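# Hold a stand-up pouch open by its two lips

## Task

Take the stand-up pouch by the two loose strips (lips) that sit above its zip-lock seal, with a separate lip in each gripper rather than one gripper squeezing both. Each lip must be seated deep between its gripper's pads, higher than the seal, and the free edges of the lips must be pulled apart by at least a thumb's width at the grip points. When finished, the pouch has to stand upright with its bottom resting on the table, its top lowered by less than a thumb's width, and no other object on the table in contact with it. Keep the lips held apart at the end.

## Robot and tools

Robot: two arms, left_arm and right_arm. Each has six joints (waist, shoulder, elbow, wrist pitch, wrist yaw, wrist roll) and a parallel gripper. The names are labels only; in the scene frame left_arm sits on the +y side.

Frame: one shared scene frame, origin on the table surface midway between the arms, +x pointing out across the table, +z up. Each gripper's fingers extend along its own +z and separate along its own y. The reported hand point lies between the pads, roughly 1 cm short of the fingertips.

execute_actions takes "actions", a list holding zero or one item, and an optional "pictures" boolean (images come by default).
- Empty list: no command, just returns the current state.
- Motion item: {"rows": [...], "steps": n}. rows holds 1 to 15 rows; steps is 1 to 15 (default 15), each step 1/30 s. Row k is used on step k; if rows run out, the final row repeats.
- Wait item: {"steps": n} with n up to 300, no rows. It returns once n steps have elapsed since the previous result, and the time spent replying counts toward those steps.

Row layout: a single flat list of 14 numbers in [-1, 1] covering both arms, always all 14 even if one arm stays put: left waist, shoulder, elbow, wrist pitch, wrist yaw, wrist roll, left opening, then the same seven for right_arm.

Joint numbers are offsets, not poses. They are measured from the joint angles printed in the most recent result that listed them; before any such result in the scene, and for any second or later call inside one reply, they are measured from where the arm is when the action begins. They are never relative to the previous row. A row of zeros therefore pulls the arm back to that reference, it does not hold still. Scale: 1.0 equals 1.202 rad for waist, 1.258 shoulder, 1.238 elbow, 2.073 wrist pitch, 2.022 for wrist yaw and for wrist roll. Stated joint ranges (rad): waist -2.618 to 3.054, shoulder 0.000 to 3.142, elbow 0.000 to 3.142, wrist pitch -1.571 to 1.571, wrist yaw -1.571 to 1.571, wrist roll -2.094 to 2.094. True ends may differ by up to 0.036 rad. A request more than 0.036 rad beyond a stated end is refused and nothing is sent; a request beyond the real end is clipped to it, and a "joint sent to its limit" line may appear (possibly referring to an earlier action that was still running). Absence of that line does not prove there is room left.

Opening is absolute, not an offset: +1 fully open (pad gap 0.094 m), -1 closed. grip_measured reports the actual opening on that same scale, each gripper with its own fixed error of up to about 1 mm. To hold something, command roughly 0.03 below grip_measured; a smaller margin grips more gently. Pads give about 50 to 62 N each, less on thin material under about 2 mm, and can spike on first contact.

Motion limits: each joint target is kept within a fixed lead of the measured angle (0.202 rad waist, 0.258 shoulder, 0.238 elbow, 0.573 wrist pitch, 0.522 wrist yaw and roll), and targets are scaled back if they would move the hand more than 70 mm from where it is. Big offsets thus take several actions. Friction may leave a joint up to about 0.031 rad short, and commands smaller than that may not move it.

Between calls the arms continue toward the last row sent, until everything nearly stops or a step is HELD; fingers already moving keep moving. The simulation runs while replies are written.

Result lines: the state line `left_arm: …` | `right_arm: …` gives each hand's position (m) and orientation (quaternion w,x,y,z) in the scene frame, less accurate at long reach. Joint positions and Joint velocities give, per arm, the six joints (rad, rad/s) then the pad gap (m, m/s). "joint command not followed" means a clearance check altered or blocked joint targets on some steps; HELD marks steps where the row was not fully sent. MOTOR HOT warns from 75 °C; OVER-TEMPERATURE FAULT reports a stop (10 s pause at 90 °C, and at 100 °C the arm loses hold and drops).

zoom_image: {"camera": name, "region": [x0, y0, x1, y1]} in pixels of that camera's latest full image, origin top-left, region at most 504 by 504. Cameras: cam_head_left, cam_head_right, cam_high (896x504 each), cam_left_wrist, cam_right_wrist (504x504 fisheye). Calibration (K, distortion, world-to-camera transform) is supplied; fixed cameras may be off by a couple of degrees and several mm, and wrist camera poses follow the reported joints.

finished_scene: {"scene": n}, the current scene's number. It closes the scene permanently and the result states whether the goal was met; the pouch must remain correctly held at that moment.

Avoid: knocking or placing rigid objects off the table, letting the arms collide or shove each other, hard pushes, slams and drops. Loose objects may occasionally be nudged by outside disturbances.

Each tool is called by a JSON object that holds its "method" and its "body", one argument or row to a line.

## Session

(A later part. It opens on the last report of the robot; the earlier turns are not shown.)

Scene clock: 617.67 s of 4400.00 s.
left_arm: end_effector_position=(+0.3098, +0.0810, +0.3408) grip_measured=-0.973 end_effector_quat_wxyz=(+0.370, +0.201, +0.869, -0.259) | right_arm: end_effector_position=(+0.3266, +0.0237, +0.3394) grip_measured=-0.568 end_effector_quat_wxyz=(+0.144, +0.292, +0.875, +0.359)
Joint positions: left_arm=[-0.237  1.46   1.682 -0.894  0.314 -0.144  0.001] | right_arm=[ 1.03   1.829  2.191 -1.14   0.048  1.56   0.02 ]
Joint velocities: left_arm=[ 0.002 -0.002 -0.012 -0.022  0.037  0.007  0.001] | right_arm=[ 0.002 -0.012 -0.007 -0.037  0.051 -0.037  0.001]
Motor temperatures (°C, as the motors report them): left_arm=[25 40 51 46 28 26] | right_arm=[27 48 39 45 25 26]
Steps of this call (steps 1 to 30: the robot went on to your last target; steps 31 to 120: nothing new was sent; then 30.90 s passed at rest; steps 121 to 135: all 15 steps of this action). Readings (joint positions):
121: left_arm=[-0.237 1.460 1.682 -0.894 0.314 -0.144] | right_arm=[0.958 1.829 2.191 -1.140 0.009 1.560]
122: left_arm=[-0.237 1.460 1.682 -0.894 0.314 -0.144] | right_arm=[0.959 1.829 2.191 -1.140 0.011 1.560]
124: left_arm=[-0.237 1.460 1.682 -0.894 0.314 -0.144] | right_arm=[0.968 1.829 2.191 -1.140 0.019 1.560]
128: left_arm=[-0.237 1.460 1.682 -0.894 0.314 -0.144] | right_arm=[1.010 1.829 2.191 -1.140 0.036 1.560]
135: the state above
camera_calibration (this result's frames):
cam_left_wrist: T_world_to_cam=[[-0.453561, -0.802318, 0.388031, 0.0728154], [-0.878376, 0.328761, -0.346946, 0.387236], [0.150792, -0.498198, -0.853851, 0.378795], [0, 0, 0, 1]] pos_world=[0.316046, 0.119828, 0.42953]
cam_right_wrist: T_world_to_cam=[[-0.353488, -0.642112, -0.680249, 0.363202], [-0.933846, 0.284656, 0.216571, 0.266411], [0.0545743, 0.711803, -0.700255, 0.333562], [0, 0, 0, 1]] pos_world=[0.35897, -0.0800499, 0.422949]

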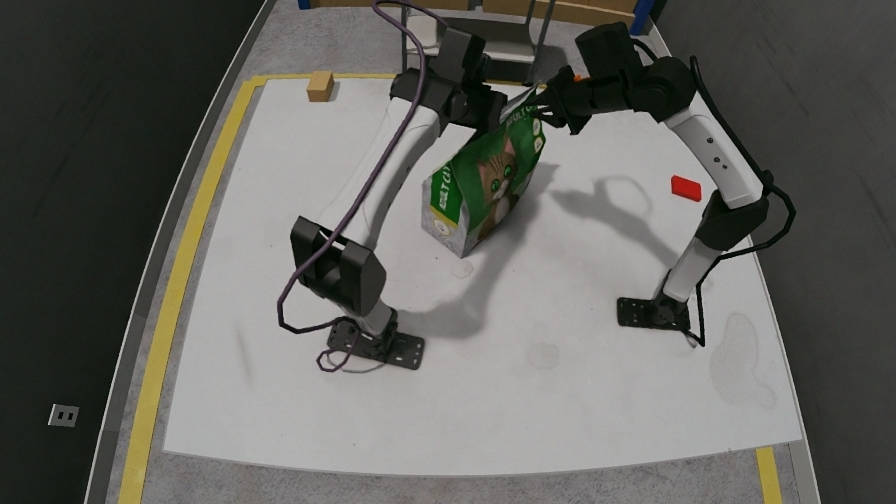

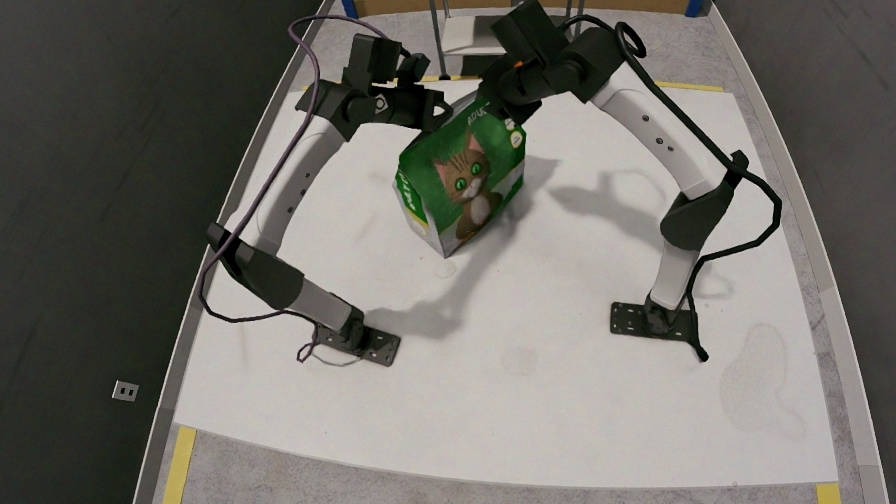

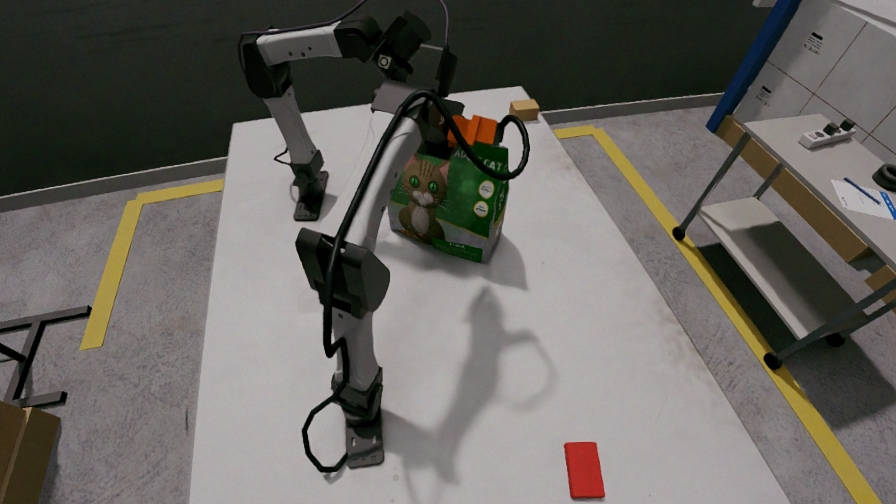

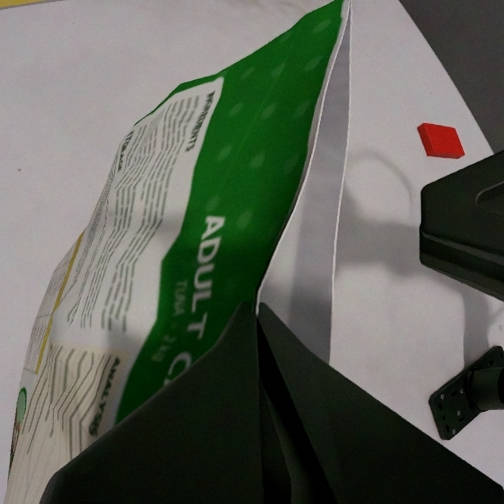

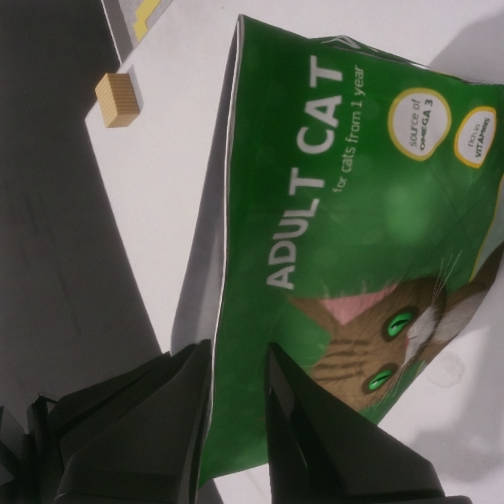

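{"method": "zoom_image", "body": {
  "camera": "cam_right_wrist",
  "region": [130, 200, 310, 420]
}}

{"method": "zoom_image", "body": {
  "camera": "cam_left_wrist",
  "region": [250, 120, 504, 380]
}}

Region (130, 200, 310, 420) of cam_right_wrist's 504x504 image, scaled by 2.291, with more detail than that image has; it fills the left 412 columns of this view, and the rest is white.

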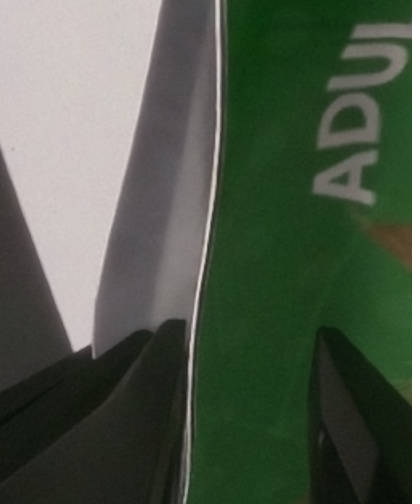

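Region (250, 120, 504, 380) of cam_left_wrist's 504x504 image, scaled by 1.938, with more detail than that image has; it fills the left 492 columns of this view, and the rest is white.

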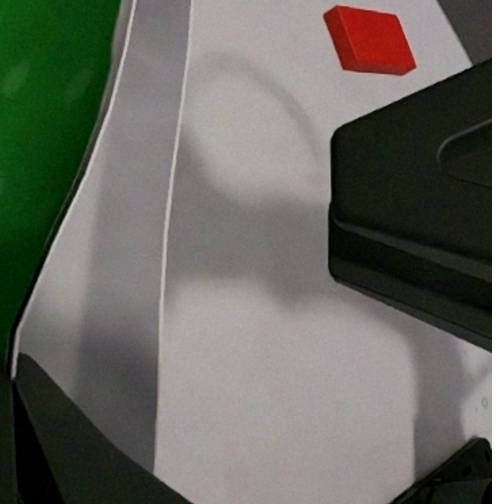

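{"method": "execute_actions", "body": {
  "actions": [
    {"rows": [[0,0,0,0,0,0,-1,0,0.006,-0.006,0.020,0,0,-0.57],[0,0,0,0,0,0,-1,0,0.009,-0.012,0.026,0,0,-0.57],[0,0,0,0,0,0,-1,0,0.012,-0.017,0.031,0,0,-0.57],[0,0,0,0,0,0,-1,0,0.014,-0.021,0.035,0,0,-0.57],[0,0,0,0,0,0,-1,0,0.016,-0.025,0.039,0,0,-0.57],[0,0,0,0,0,0,-1,0,0.018,-0.029,0.042,0,0,-0.57],[0,0,0,0,0,0,-1,0,0.019,-0.032,0.044,0,0,-0.57],[0,0,0,0,0,0,-1,0,0.020,-0.035,0.046,0,0,-0.57],[0,0,0,0,0,0,-1,0,0.021,-0.038,0.0473,0,0,-0.57],[0,0,0,0,0,0,-1,0,0.0223,-0.0412,0.0473,0,0,-0.57]], "steps": 15}
  ]
}}

Scene clock: 646.27 s of 4400.00 s.
left_arm: end_effector_position=(+0.3098, +0.0810, +0.3408) grip_measured=-0.973 end_effector_quat_wxyz=(+0.370, +0.201, +0.869, -0.259) | right_arm: end_effector_position=(+0.3355, +0.0343, +0.3287) grip_measured=-0.568 end_effector_quat_wxyz=(+0.148, +0.292, +0.872, +0.363)
Joint positions: left_arm=[-0.237  1.46   1.682 -0.894  0.314 -0.144  0.001] | right_arm=[ 1.03   1.846  2.155 -1.075  0.054  1.56   0.02 ]
Joint velocities: left_arm=[-0.007 -0.012 -0.002  0.037 -0.007 -0.037  0.   ] | right_arm=[ 0.007  0.042 -0.012 -0.007  0.066 -0.007  0.001]
Motor temperatures (°C, as the motors report them): left_arm=[25 40 51 46 28 26] | right_arm=[27 48 40 45 25 26]
Steps of this call (steps 1 to 15: the robot went on to your last target; steps 16 to 110: nothing new was sent; then 24.43 s passed at rest; steps 111 to 125: all 15 steps of this action). Readings (joint positions):
111: left_arm=[-0.237 1.460 1.682 -0.894 0.314 -0.144] | right_arm=[1.030 1.829 2.191 -1.139 0.054 1.560]
112: left_arm=[-0.237 1.460 1.682 -0.894 0.314 -0.144] | right_arm=[1.030 1.829 2.191 -1.136 0.054 1.560]
114: left_arm=[-0.237 1.460 1.682 -0.894 0.314 -0.144] | right_arm=[1.030 1.829 2.191 -1.124 0.054 1.560]
118: left_arm=[-0.237 1.460 1.682 -0.894 0.314 -0.144] | right_arm=[1.030 1.829 2.176 -1.093 0.054 1.560]
125: the state above
camera_calibration (this result's frames):
cam_left_wrist: T_world_to_cam=[[-0.453561, -0.802318, 0.388031, 0.0728154], [-0.878376, 0.328761, -0.346946, 0.387236], [0.150792, -0.498198, -0.853851, 0.378795], [0, 0, 0, 1]] pos_world=[0.316046, 0.119828, 0.42953]
cam_right_wrist: T_world_to_cam=[[-0.349395, -0.636182, -0.687892, 0.366829], [-0.934789, 0.286804, 0.209555, 0.276624], [0.0639743, 0.716251, -0.694904, 0.312933], [0, 0, 0, 1]] pos_world=[0.366733, -0.0701057, 0.411829]

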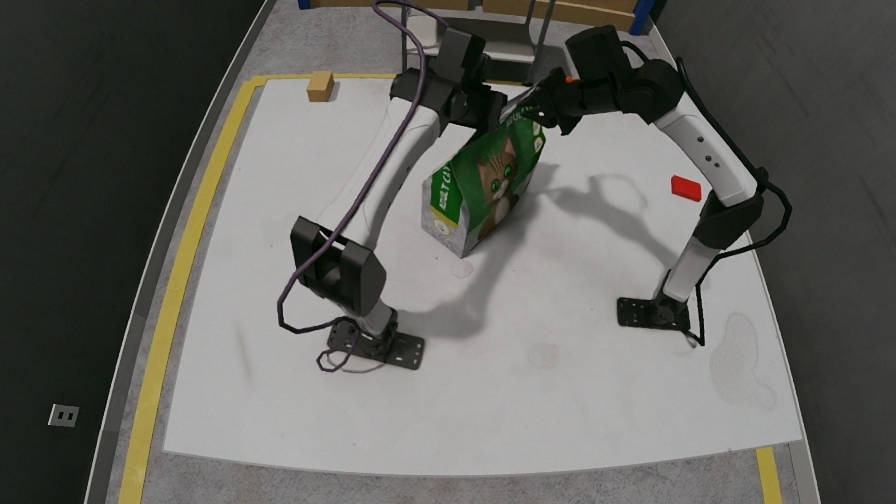

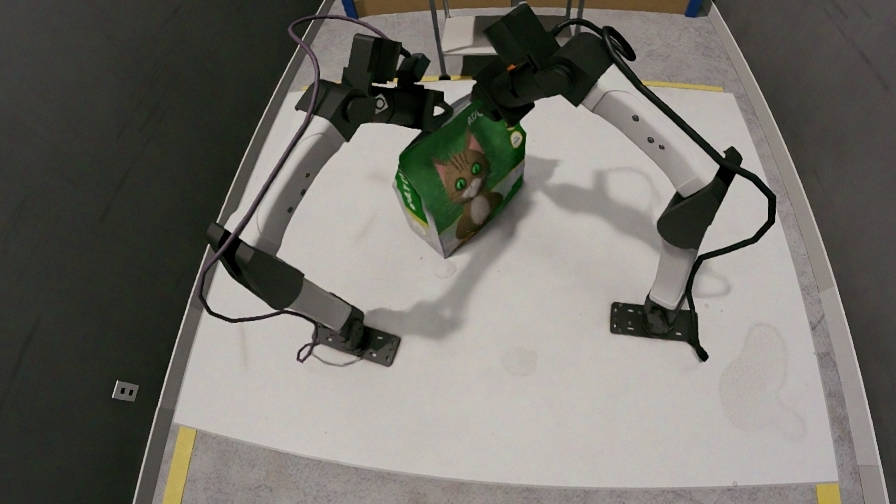

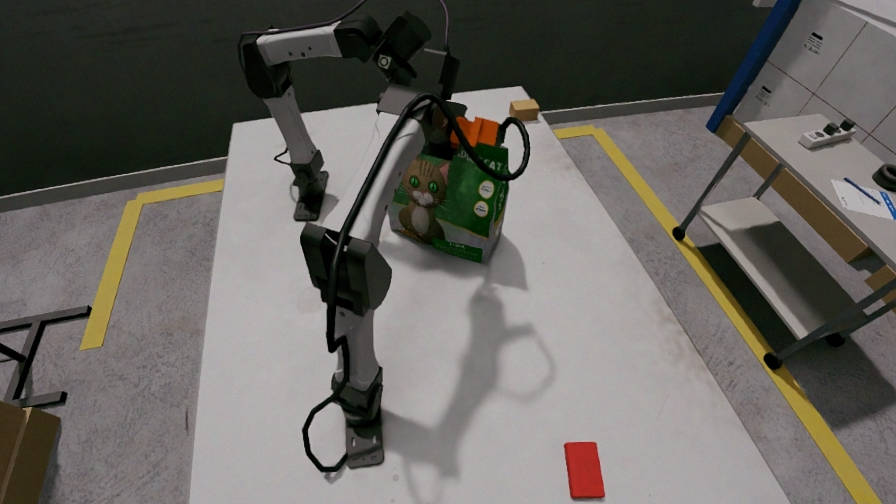

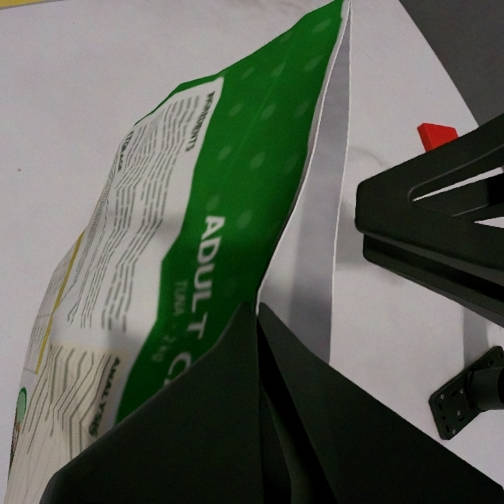

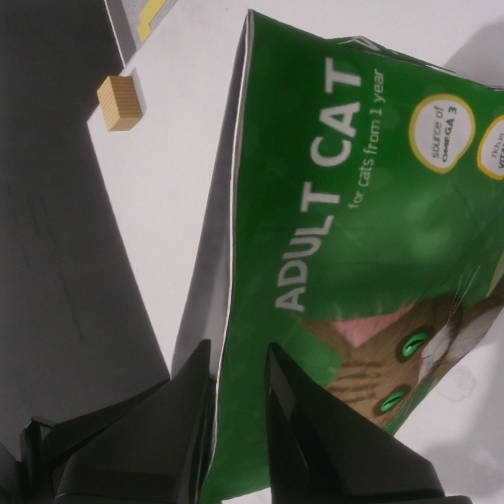

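{"method": "zoom_image", "body": {
  "camera": "cam_right_wrist",
  "region": [130, 220, 310, 440]
}}

{"method": "zoom_image", "body": {
  "camera": "cam_left_wrist",
  "region": [250, 140, 450, 340]
}}

Region (130, 220, 310, 440) of cam_right_wrist's 504x504 image, scaled by 2.291, with more detail than that image has; it fills the left 412 columns of this view, and the rest is white.

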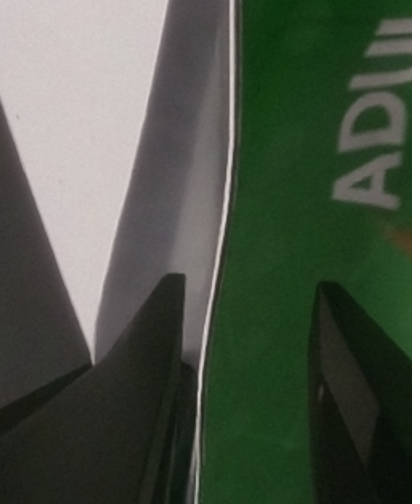

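Region (250, 140, 450, 340) of cam_left_wrist's 504x504 image, scaled by 2.520, with more detail than that image has.

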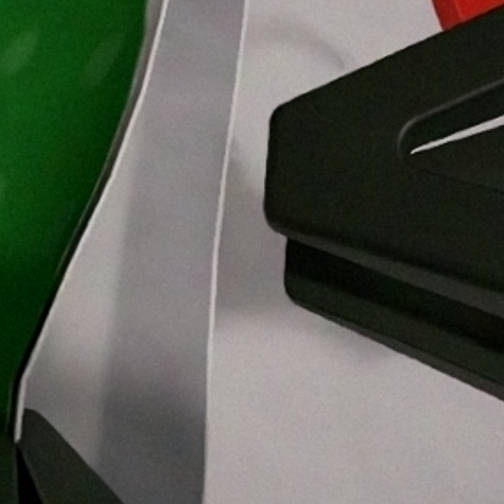

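{"method": "execute_actions", "body": {
  "actions": []
}}

Scene clock: 670.70 s of 4400.00 s.
left_arm: end_effector_position=(+0.3098, +0.0810, +0.3408) grip_measured=-0.973 end_effector_quat_wxyz=(+0.370, +0.201, +0.869, -0.259) | right_arm: end_effector_position=(+0.3363, +0.0353, +0.3292) grip_measured=-0.568 end_effector_quat_wxyz=(+0.148, +0.292, +0.871, +0.365)
Joint positions: left_arm=[-0.237  1.46   1.682 -0.894  0.314 -0.144  0.001] | right_arm=[ 1.03   1.847  2.154 -1.068  0.054  1.56   0.02 ]
Joint velocities: left_arm=[-0.007 -0.007 -0.002  0.022 -0.037  0.051 -0.   ] | right_arm=[ 0.007  0.012  0.007  0.022 -0.022  0.007 -0.001]
Motor temperatures (°C, as the motors report them): left_arm=[25 40 51 46 28 26] | right_arm=[27 48 39 45 25 26]
Steps of this call (steps 1 to 15: the robot went on to your last target; steps 16 to 110: nothing new was sent; then 20.77 s passed at rest). Readings (joint positions):
1: left_arm=[-0.237 1.460 1.682 -0.894 0.314 -0.144] | right_arm=[1.030 1.847 2.155 -1.074 0.054 1.560]
2: left_arm=[-0.237 1.460 1.682 -0.894 0.314 -0.144] | right_arm=[1.030 1.847 2.154 -1.074 0.054 1.560]
4: left_arm=[-0.237 1.460 1.682 -0.894 0.314 -0.144] | right_arm=[1.030 1.847 2.154 -1.072 0.054 1.560]
8: left_arm=[-0.237 1.460 1.682 -0.894 0.314 -0.144] | right_arm=[1.030 1.847 2.154 -1.070 0.054 1.560]
110: the state above
All arms were judged still, so your last target was given up. Only a new action makes them travel on or press farther. Fingers that are still opening or closing keep moving.
camera_calibration (this result's frames):
cam_left_wrist: T_world_to_cam=[[-0.453561, -0.802318, 0.388031, 0.0728154], [-0.878376, 0.328761, -0.346946, 0.387236], [0.150792, -0.498198, -0.853851, 0.378795], [0, 0, 0, 1]] pos_world=[0.316046, 0.119828, 0.42953]
cam_right_wrist: T_world_to_cam=[[-0.347368, -0.633428, -0.691451, 0.368453], [-0.935403, 0.28597, 0.20795, 0.277684], [0.0660126, 0.719021, -0.691847, 0.310728], [0, 0, 0, 1]] pos_world=[0.367223, -0.0694408, 0.411999]

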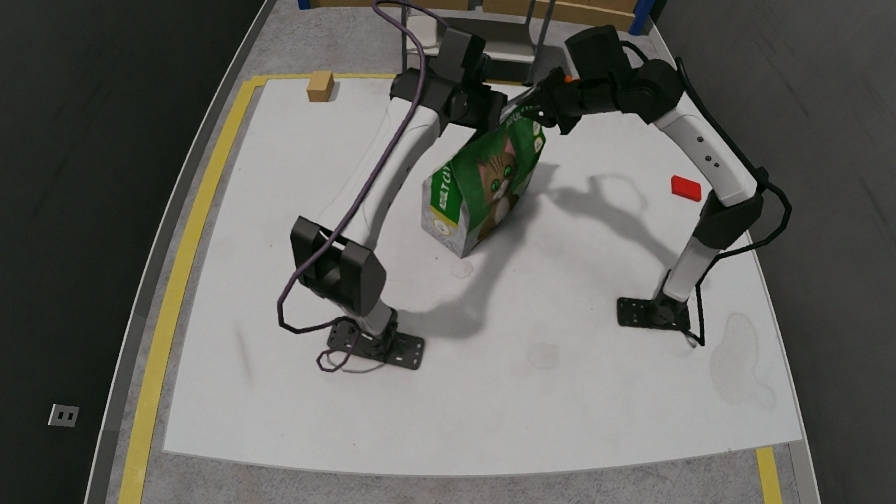

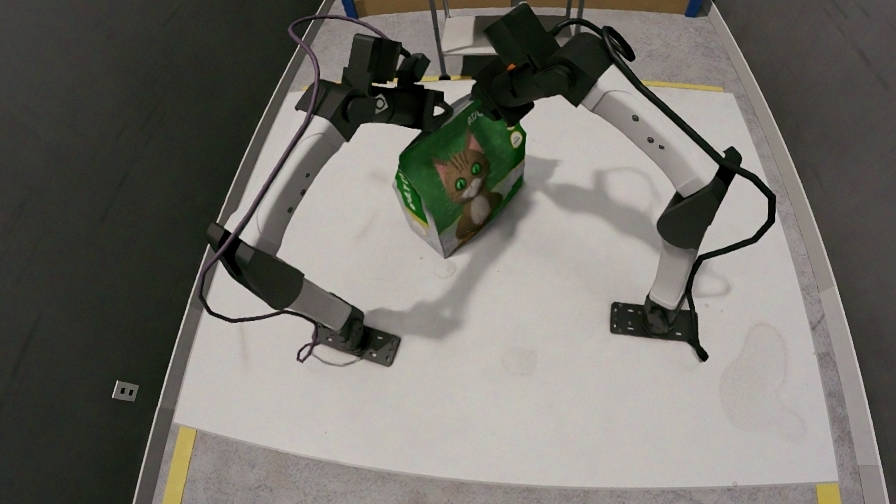

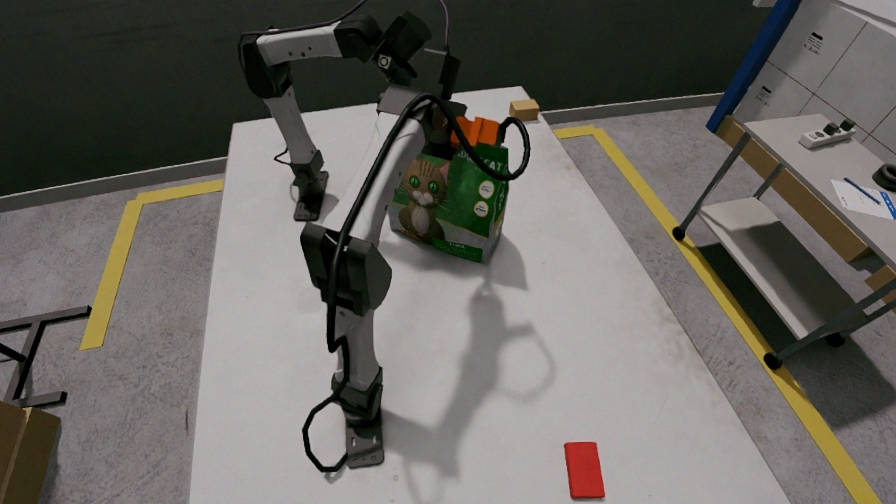

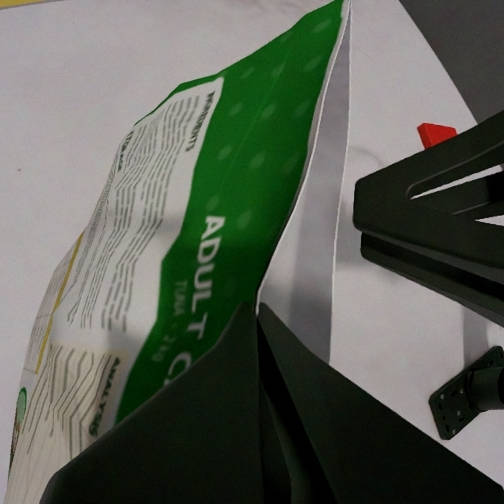

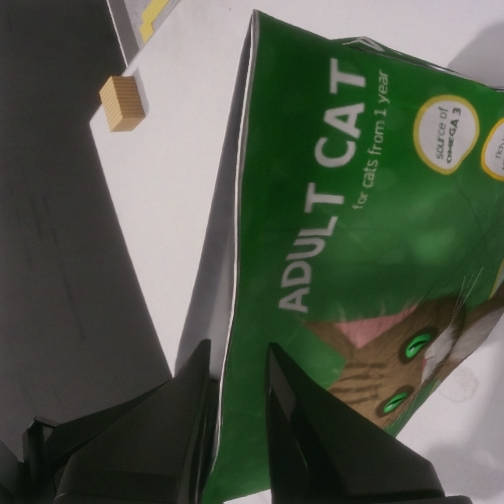

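{"method": "execute_actions", "body": {
  "actions": []
}}

Scene clock: 684.13 s of 4400.00 s.
left_arm: end_effector_position=(+0.3098, +0.0810, +0.3408) grip_measured=-0.973 end_effector_quat_wxyz=(+0.370, +0.201, +0.869, -0.259) | right_arm: end_effector_position=(+0.3363, +0.0353, +0.3292) grip_measured=-0.568 end_effector_quat_wxyz=(+0.148, +0.292, +0.871, +0.365)
Joint positions: left_arm=[-0.237  1.46   1.682 -0.894  0.314 -0.144  0.001] | right_arm=[ 1.03   1.847  2.154 -1.068  0.054  1.56   0.02 ]
Joint velocities: left_arm=[ 0.002 -0.032  0.007  0.007 -0.007  0.007 -0.001] | right_arm=[-0.007 -0.002  0.007 -0.007  0.022  0.022 -0.001]
Motor temperatures (°C, as the motors report them): left_arm=[25 40 51 46 28 26] | right_arm=[27 49 39 45 25 26]
Steps of this call (steps 1 to 90: nothing new was sent; then 10.43 s passed at rest). Readings (joint positions):
1: left_arm=[-0.237 1.460 1.682 -0.894 0.314 -0.144] | right_arm=[1.030 1.847 2.154 -1.068 0.054 1.560]
2: left_arm=[-0.237 1.460 1.682 -0.894 0.314 -0.144] | right_arm=[1.030 1.847 2.154 -1.068 0.054 1.560]
4: left_arm=[-0.237 1.460 1.682 -0.894 0.314 -0.144] | right_arm=[1.030 1.847 2.154 -1.068 0.054 1.560]
8: left_arm=[-0.237 1.460 1.682 -0.894 0.314 -0.144] | right_arm=[1.030 1.847 2.154 -1.068 0.054 1.560]
90: the state above
camera_calibration (this result's frames):
cam_left_wrist: T_world_to_cam=[[-0.453561, -0.802318, 0.388031, 0.0728154], [-0.878376, 0.328761, -0.346946, 0.387236], [0.150792, -0.498198, -0.853851, 0.378795], [0, 0, 0, 1]] pos_world=[0.316046, 0.119828, 0.42953]
cam_right_wrist: T_world_to_cam=[[-0.347368, -0.633428, -0.691451, 0.368453], [-0.935403, 0.28597, 0.20795, 0.277684], [0.0660126, 0.719021, -0.691847, 0.310728], [0, 0, 0, 1]] pos_world=[0.367223, -0.0694408, 0.411999]

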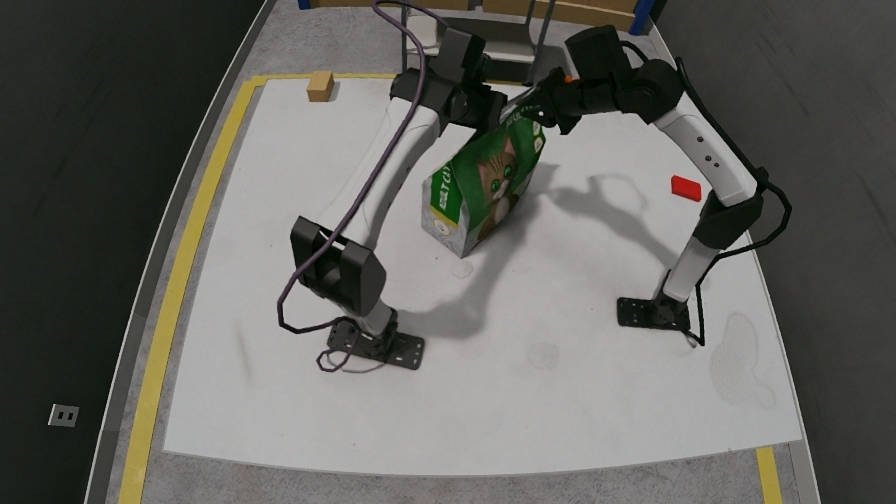

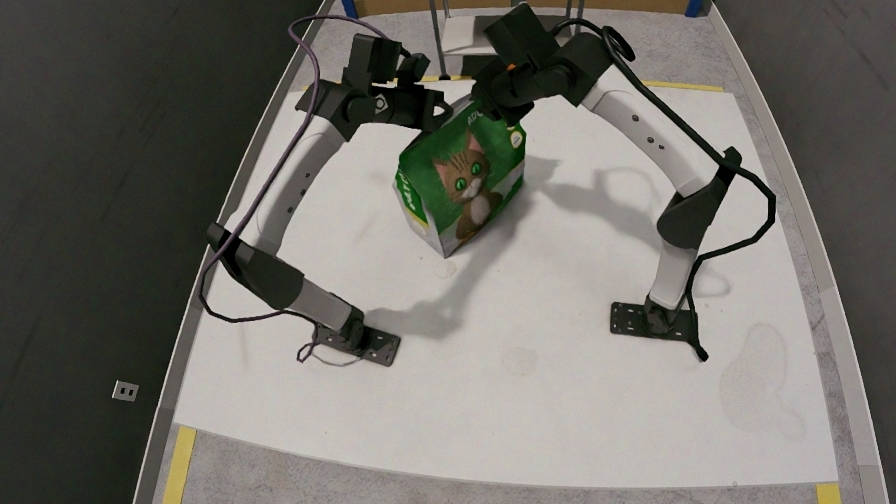

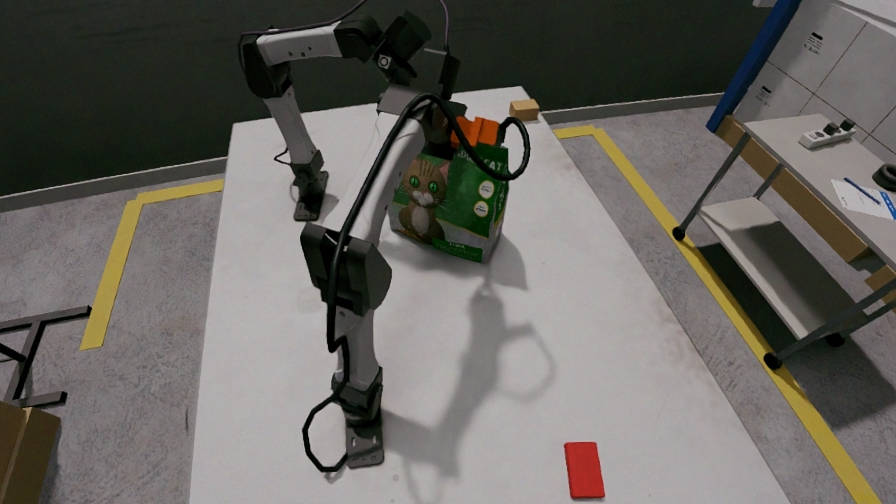

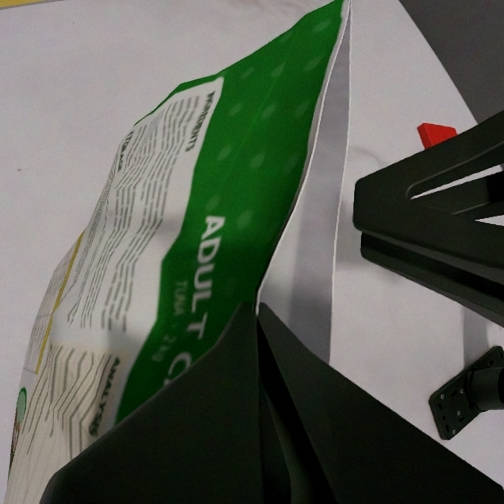

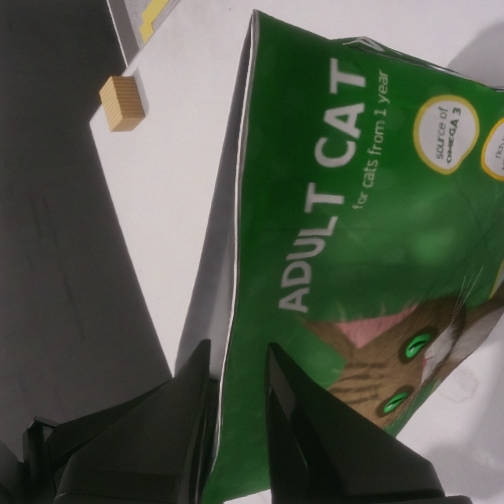

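{"method": "execute_actions", "body": {
  "actions": [
    {"rows": [[0,0,0,0,0,0,-1, 0,0.024,0,0.021,0,0,-0.57]], "steps": 15}
  ]
}}

Scene clock: 694.77 s of 4400.00 s.
left_arm: end_effector_position=(+0.3098, +0.0810, +0.3408) grip_measured=-0.973 end_effector_quat_wxyz=(+0.370, +0.201, +0.869, -0.259) | right_arm: end_effector_position=(+0.3404, +0.0409, +0.3228) grip_measured=-0.568 end_effector_quat_wxyz=(+0.148, +0.292, +0.872, +0.364)
Joint positions: left_arm=[-0.237  1.46   1.682 -0.894  0.314 -0.144  0.001] | right_arm=[ 1.03   1.867  2.154 -1.052  0.054  1.56   0.02 ]
Joint velocities: left_arm=[-0.007 -0.007 -0.012 -0.051  0.051  0.007 -0.   ] | right_arm=[-0.002  0.007 -0.012  0.022 -0.007 -0.007  0.   ]
Motor temperatures (°C, as the motors report them): left_arm=[25 40 51 46 28 26] | right_arm=[27 49 39 46 25 26]
Steps of this call (steps 1 to 90: nothing new was sent; then 7.13 s passed at rest; steps 91 to 105: all 15 steps of this action). Readings (joint positions):
91: left_arm=[-0.237 1.460 1.682 -0.894 0.314 -0.144] | right_arm=[1.030 1.849 2.154 -1.067 0.054 1.560]
92: left_arm=[-0.237 1.460 1.682 -0.894 0.314 -0.144] | right_arm=[1.030 1.850 2.154 -1.063 0.054 1.560]
94: left_arm=[-0.237 1.460 1.682 -0.894 0.314 -0.144] | right_arm=[1.030 1.856 2.154 -1.058 0.054 1.560]
98: left_arm=[-0.237 1.460 1.682 -0.894 0.314 -0.144] | right_arm=[1.030 1.866 2.154 -1.054 0.054 1.560]
105: the state above
camera_calibration (this result's frames):
cam_left_wrist: T_world_to_cam=[[-0.453561, -0.802318, 0.388031, 0.0728154], [-0.878376, 0.328761, -0.346946, 0.387236], [0.150792, -0.498198, -0.853851, 0.378795], [0, 0, 0, 1]] pos_world=[0.316046, 0.119828, 0.42953]
cam_right_wrist: T_world_to_cam=[[-0.348773, -0.635336, -0.688989, 0.368811], [-0.934978, 0.286546, 0.209062, 0.280754], [0.0646025, 0.717105, -0.693965, 0.303223], [0, 0, 0, 1]] pos_world=[0.371541, -0.0635731, 0.405838]

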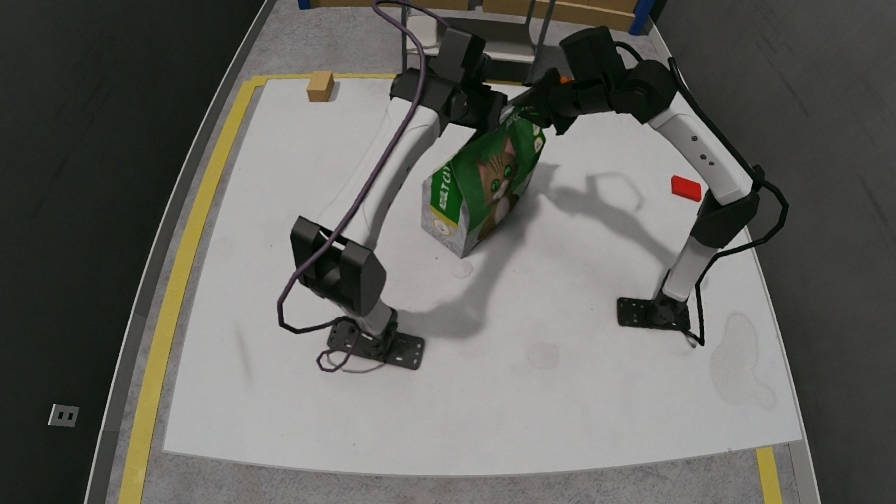

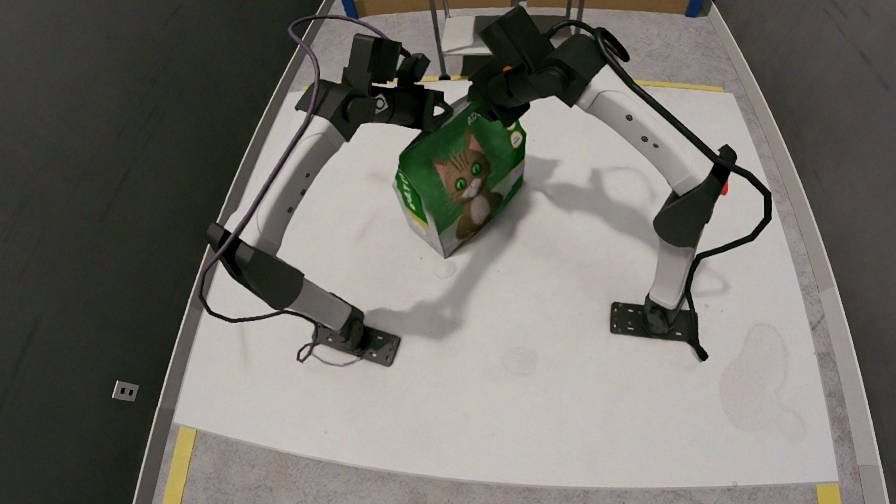

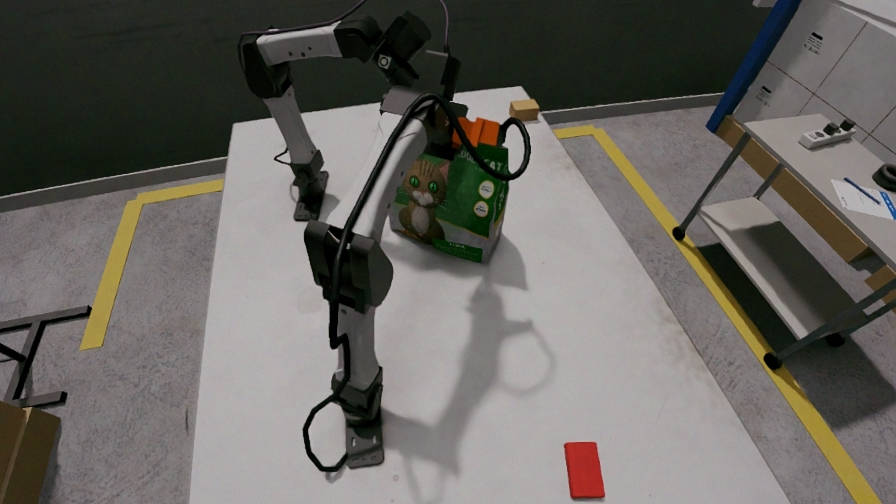

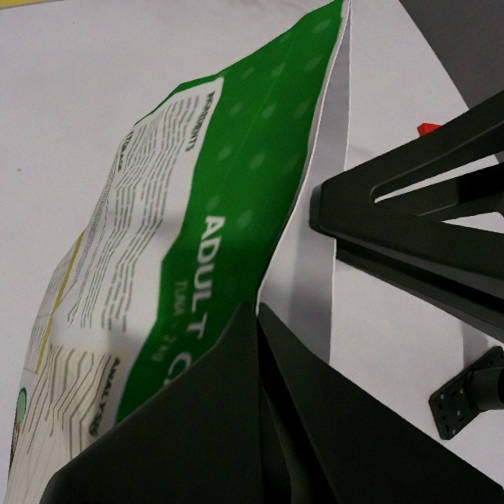

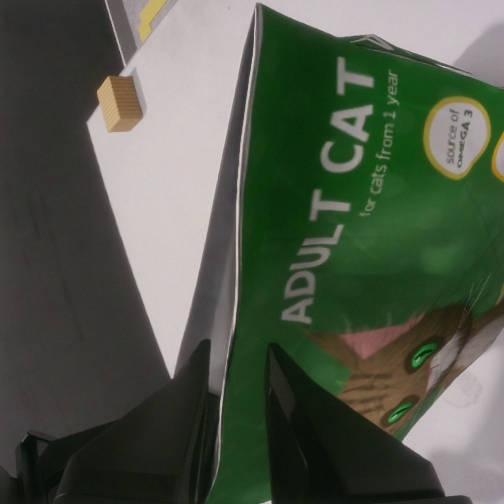

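{"method": "execute_actions", "body": {
  "actions": [
    {"rows": [[0,0,0,0,0,0,-1, 0,0,-0.033,0,0,0,-0.57]], "steps": 15}
  ]
}}

Scene clock: 707.83 s of 4400.00 s.
left_arm: end_effector_position=(+0.3098, +0.0810, +0.3408) grip_measured=-0.973 end_effector_quat_wxyz=(+0.370, +0.201, +0.869, -0.259) | right_arm: end_effector_position=(+0.3398, +0.0401, +0.3128) grip_measured=-0.568 end_effector_quat_wxyz=(+0.144, +0.293, +0.877, +0.353)
Joint positions: left_arm=[-0.237  1.46   1.682 -0.894  0.314 -0.144  0.001] | right_arm=[ 1.03   1.867  2.128 -1.051  0.054  1.56   0.02 ]
Joint velocities: left_arm=[-0.012 -0.007 -0.007  0.022  0.051 -0.051 -0.   ] | right_arm=[-0.017  0.007 -0.007  0.007  0.037  0.022 -0.   ]
Motor temperatures (°C, as the motors report them): left_arm=[25 40 52 46 28 26] | right_arm=[27 49 40 46 25 26]
Steps of this call (steps 1 to 15: the robot went on to your last target; steps 16 to 110: nothing new was sent; then 8.90 s passed at rest; steps 111 to 125: all 15 steps of this action). Readings (joint positions):
111: left_arm=[-0.237 1.460 1.682 -0.894 0.314 -0.144] | right_arm=[1.030 1.867 2.151 -1.051 0.054 1.560]
112: left_arm=[-0.237 1.460 1.682 -0.894 0.314 -0.144] | right_arm=[1.030 1.867 2.146 -1.051 0.054 1.560]
114: left_arm=[-0.237 1.460 1.682 -0.894 0.314 -0.144] | right_arm=[1.030 1.867 2.134 -1.051 0.054 1.560]
118: left_arm=[-0.237 1.460 1.682 -0.894 0.314 -0.144] | right_arm=[1.030 1.867 2.128 -1.051 0.054 1.560]
125: the state above
camera_calibration (this result's frames):
cam_left_wrist: T_world_to_cam=[[-0.453561, -0.802318, 0.388031, 0.0728154], [-0.878376, 0.328761, -0.346946, 0.387236], [0.150792, -0.498198, -0.853851, 0.378795], [0, 0, 0, 1]] pos_world=[0.316046, 0.119828, 0.42953]
cam_right_wrist: T_world_to_cam=[[-0.358768, -0.648916, -0.670965, 0.359441], [-0.931847, 0.290801, 0.217017, 0.27879], [0.0542913, 0.703095, -0.70902, 0.30568], [0, 0, 0, 1]] pos_world=[0.372149, -0.0627473, 0.397403]

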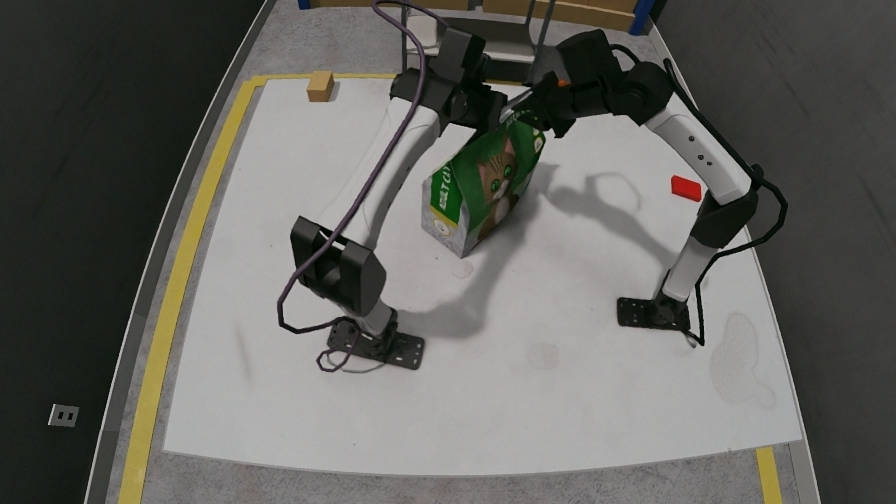

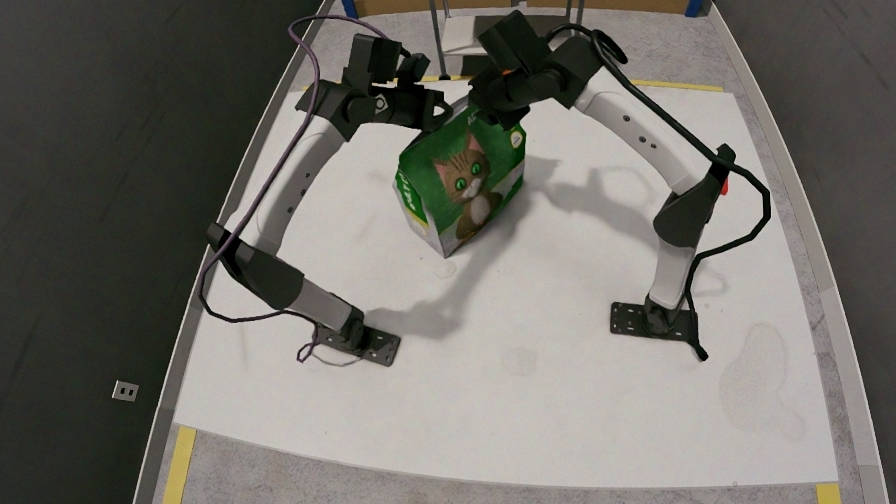

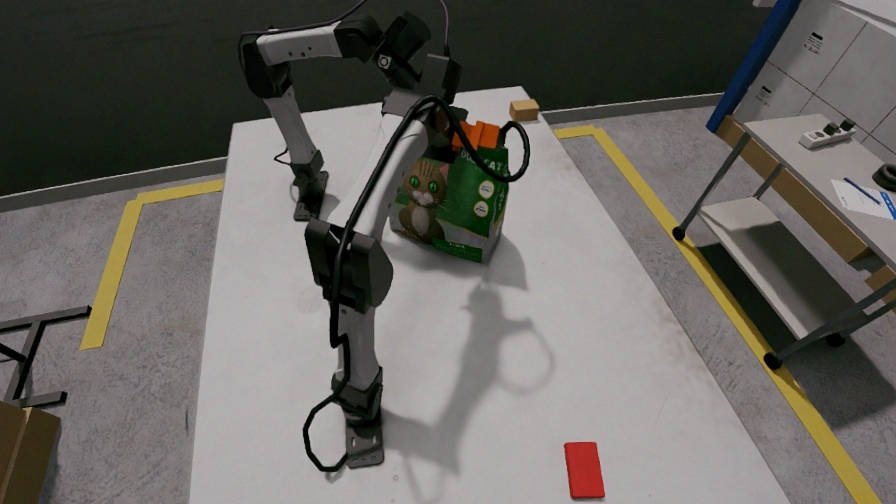

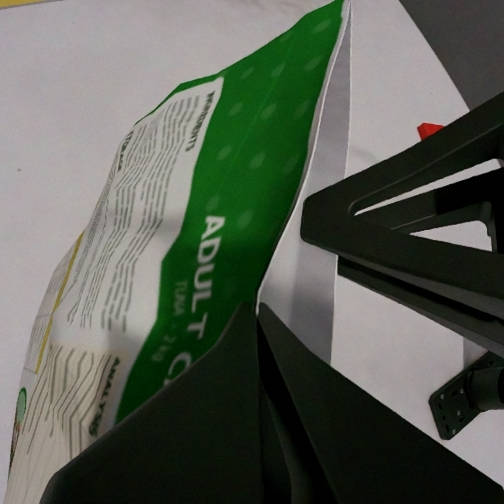

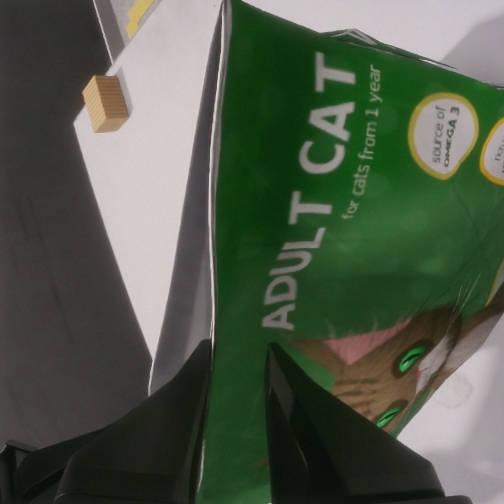

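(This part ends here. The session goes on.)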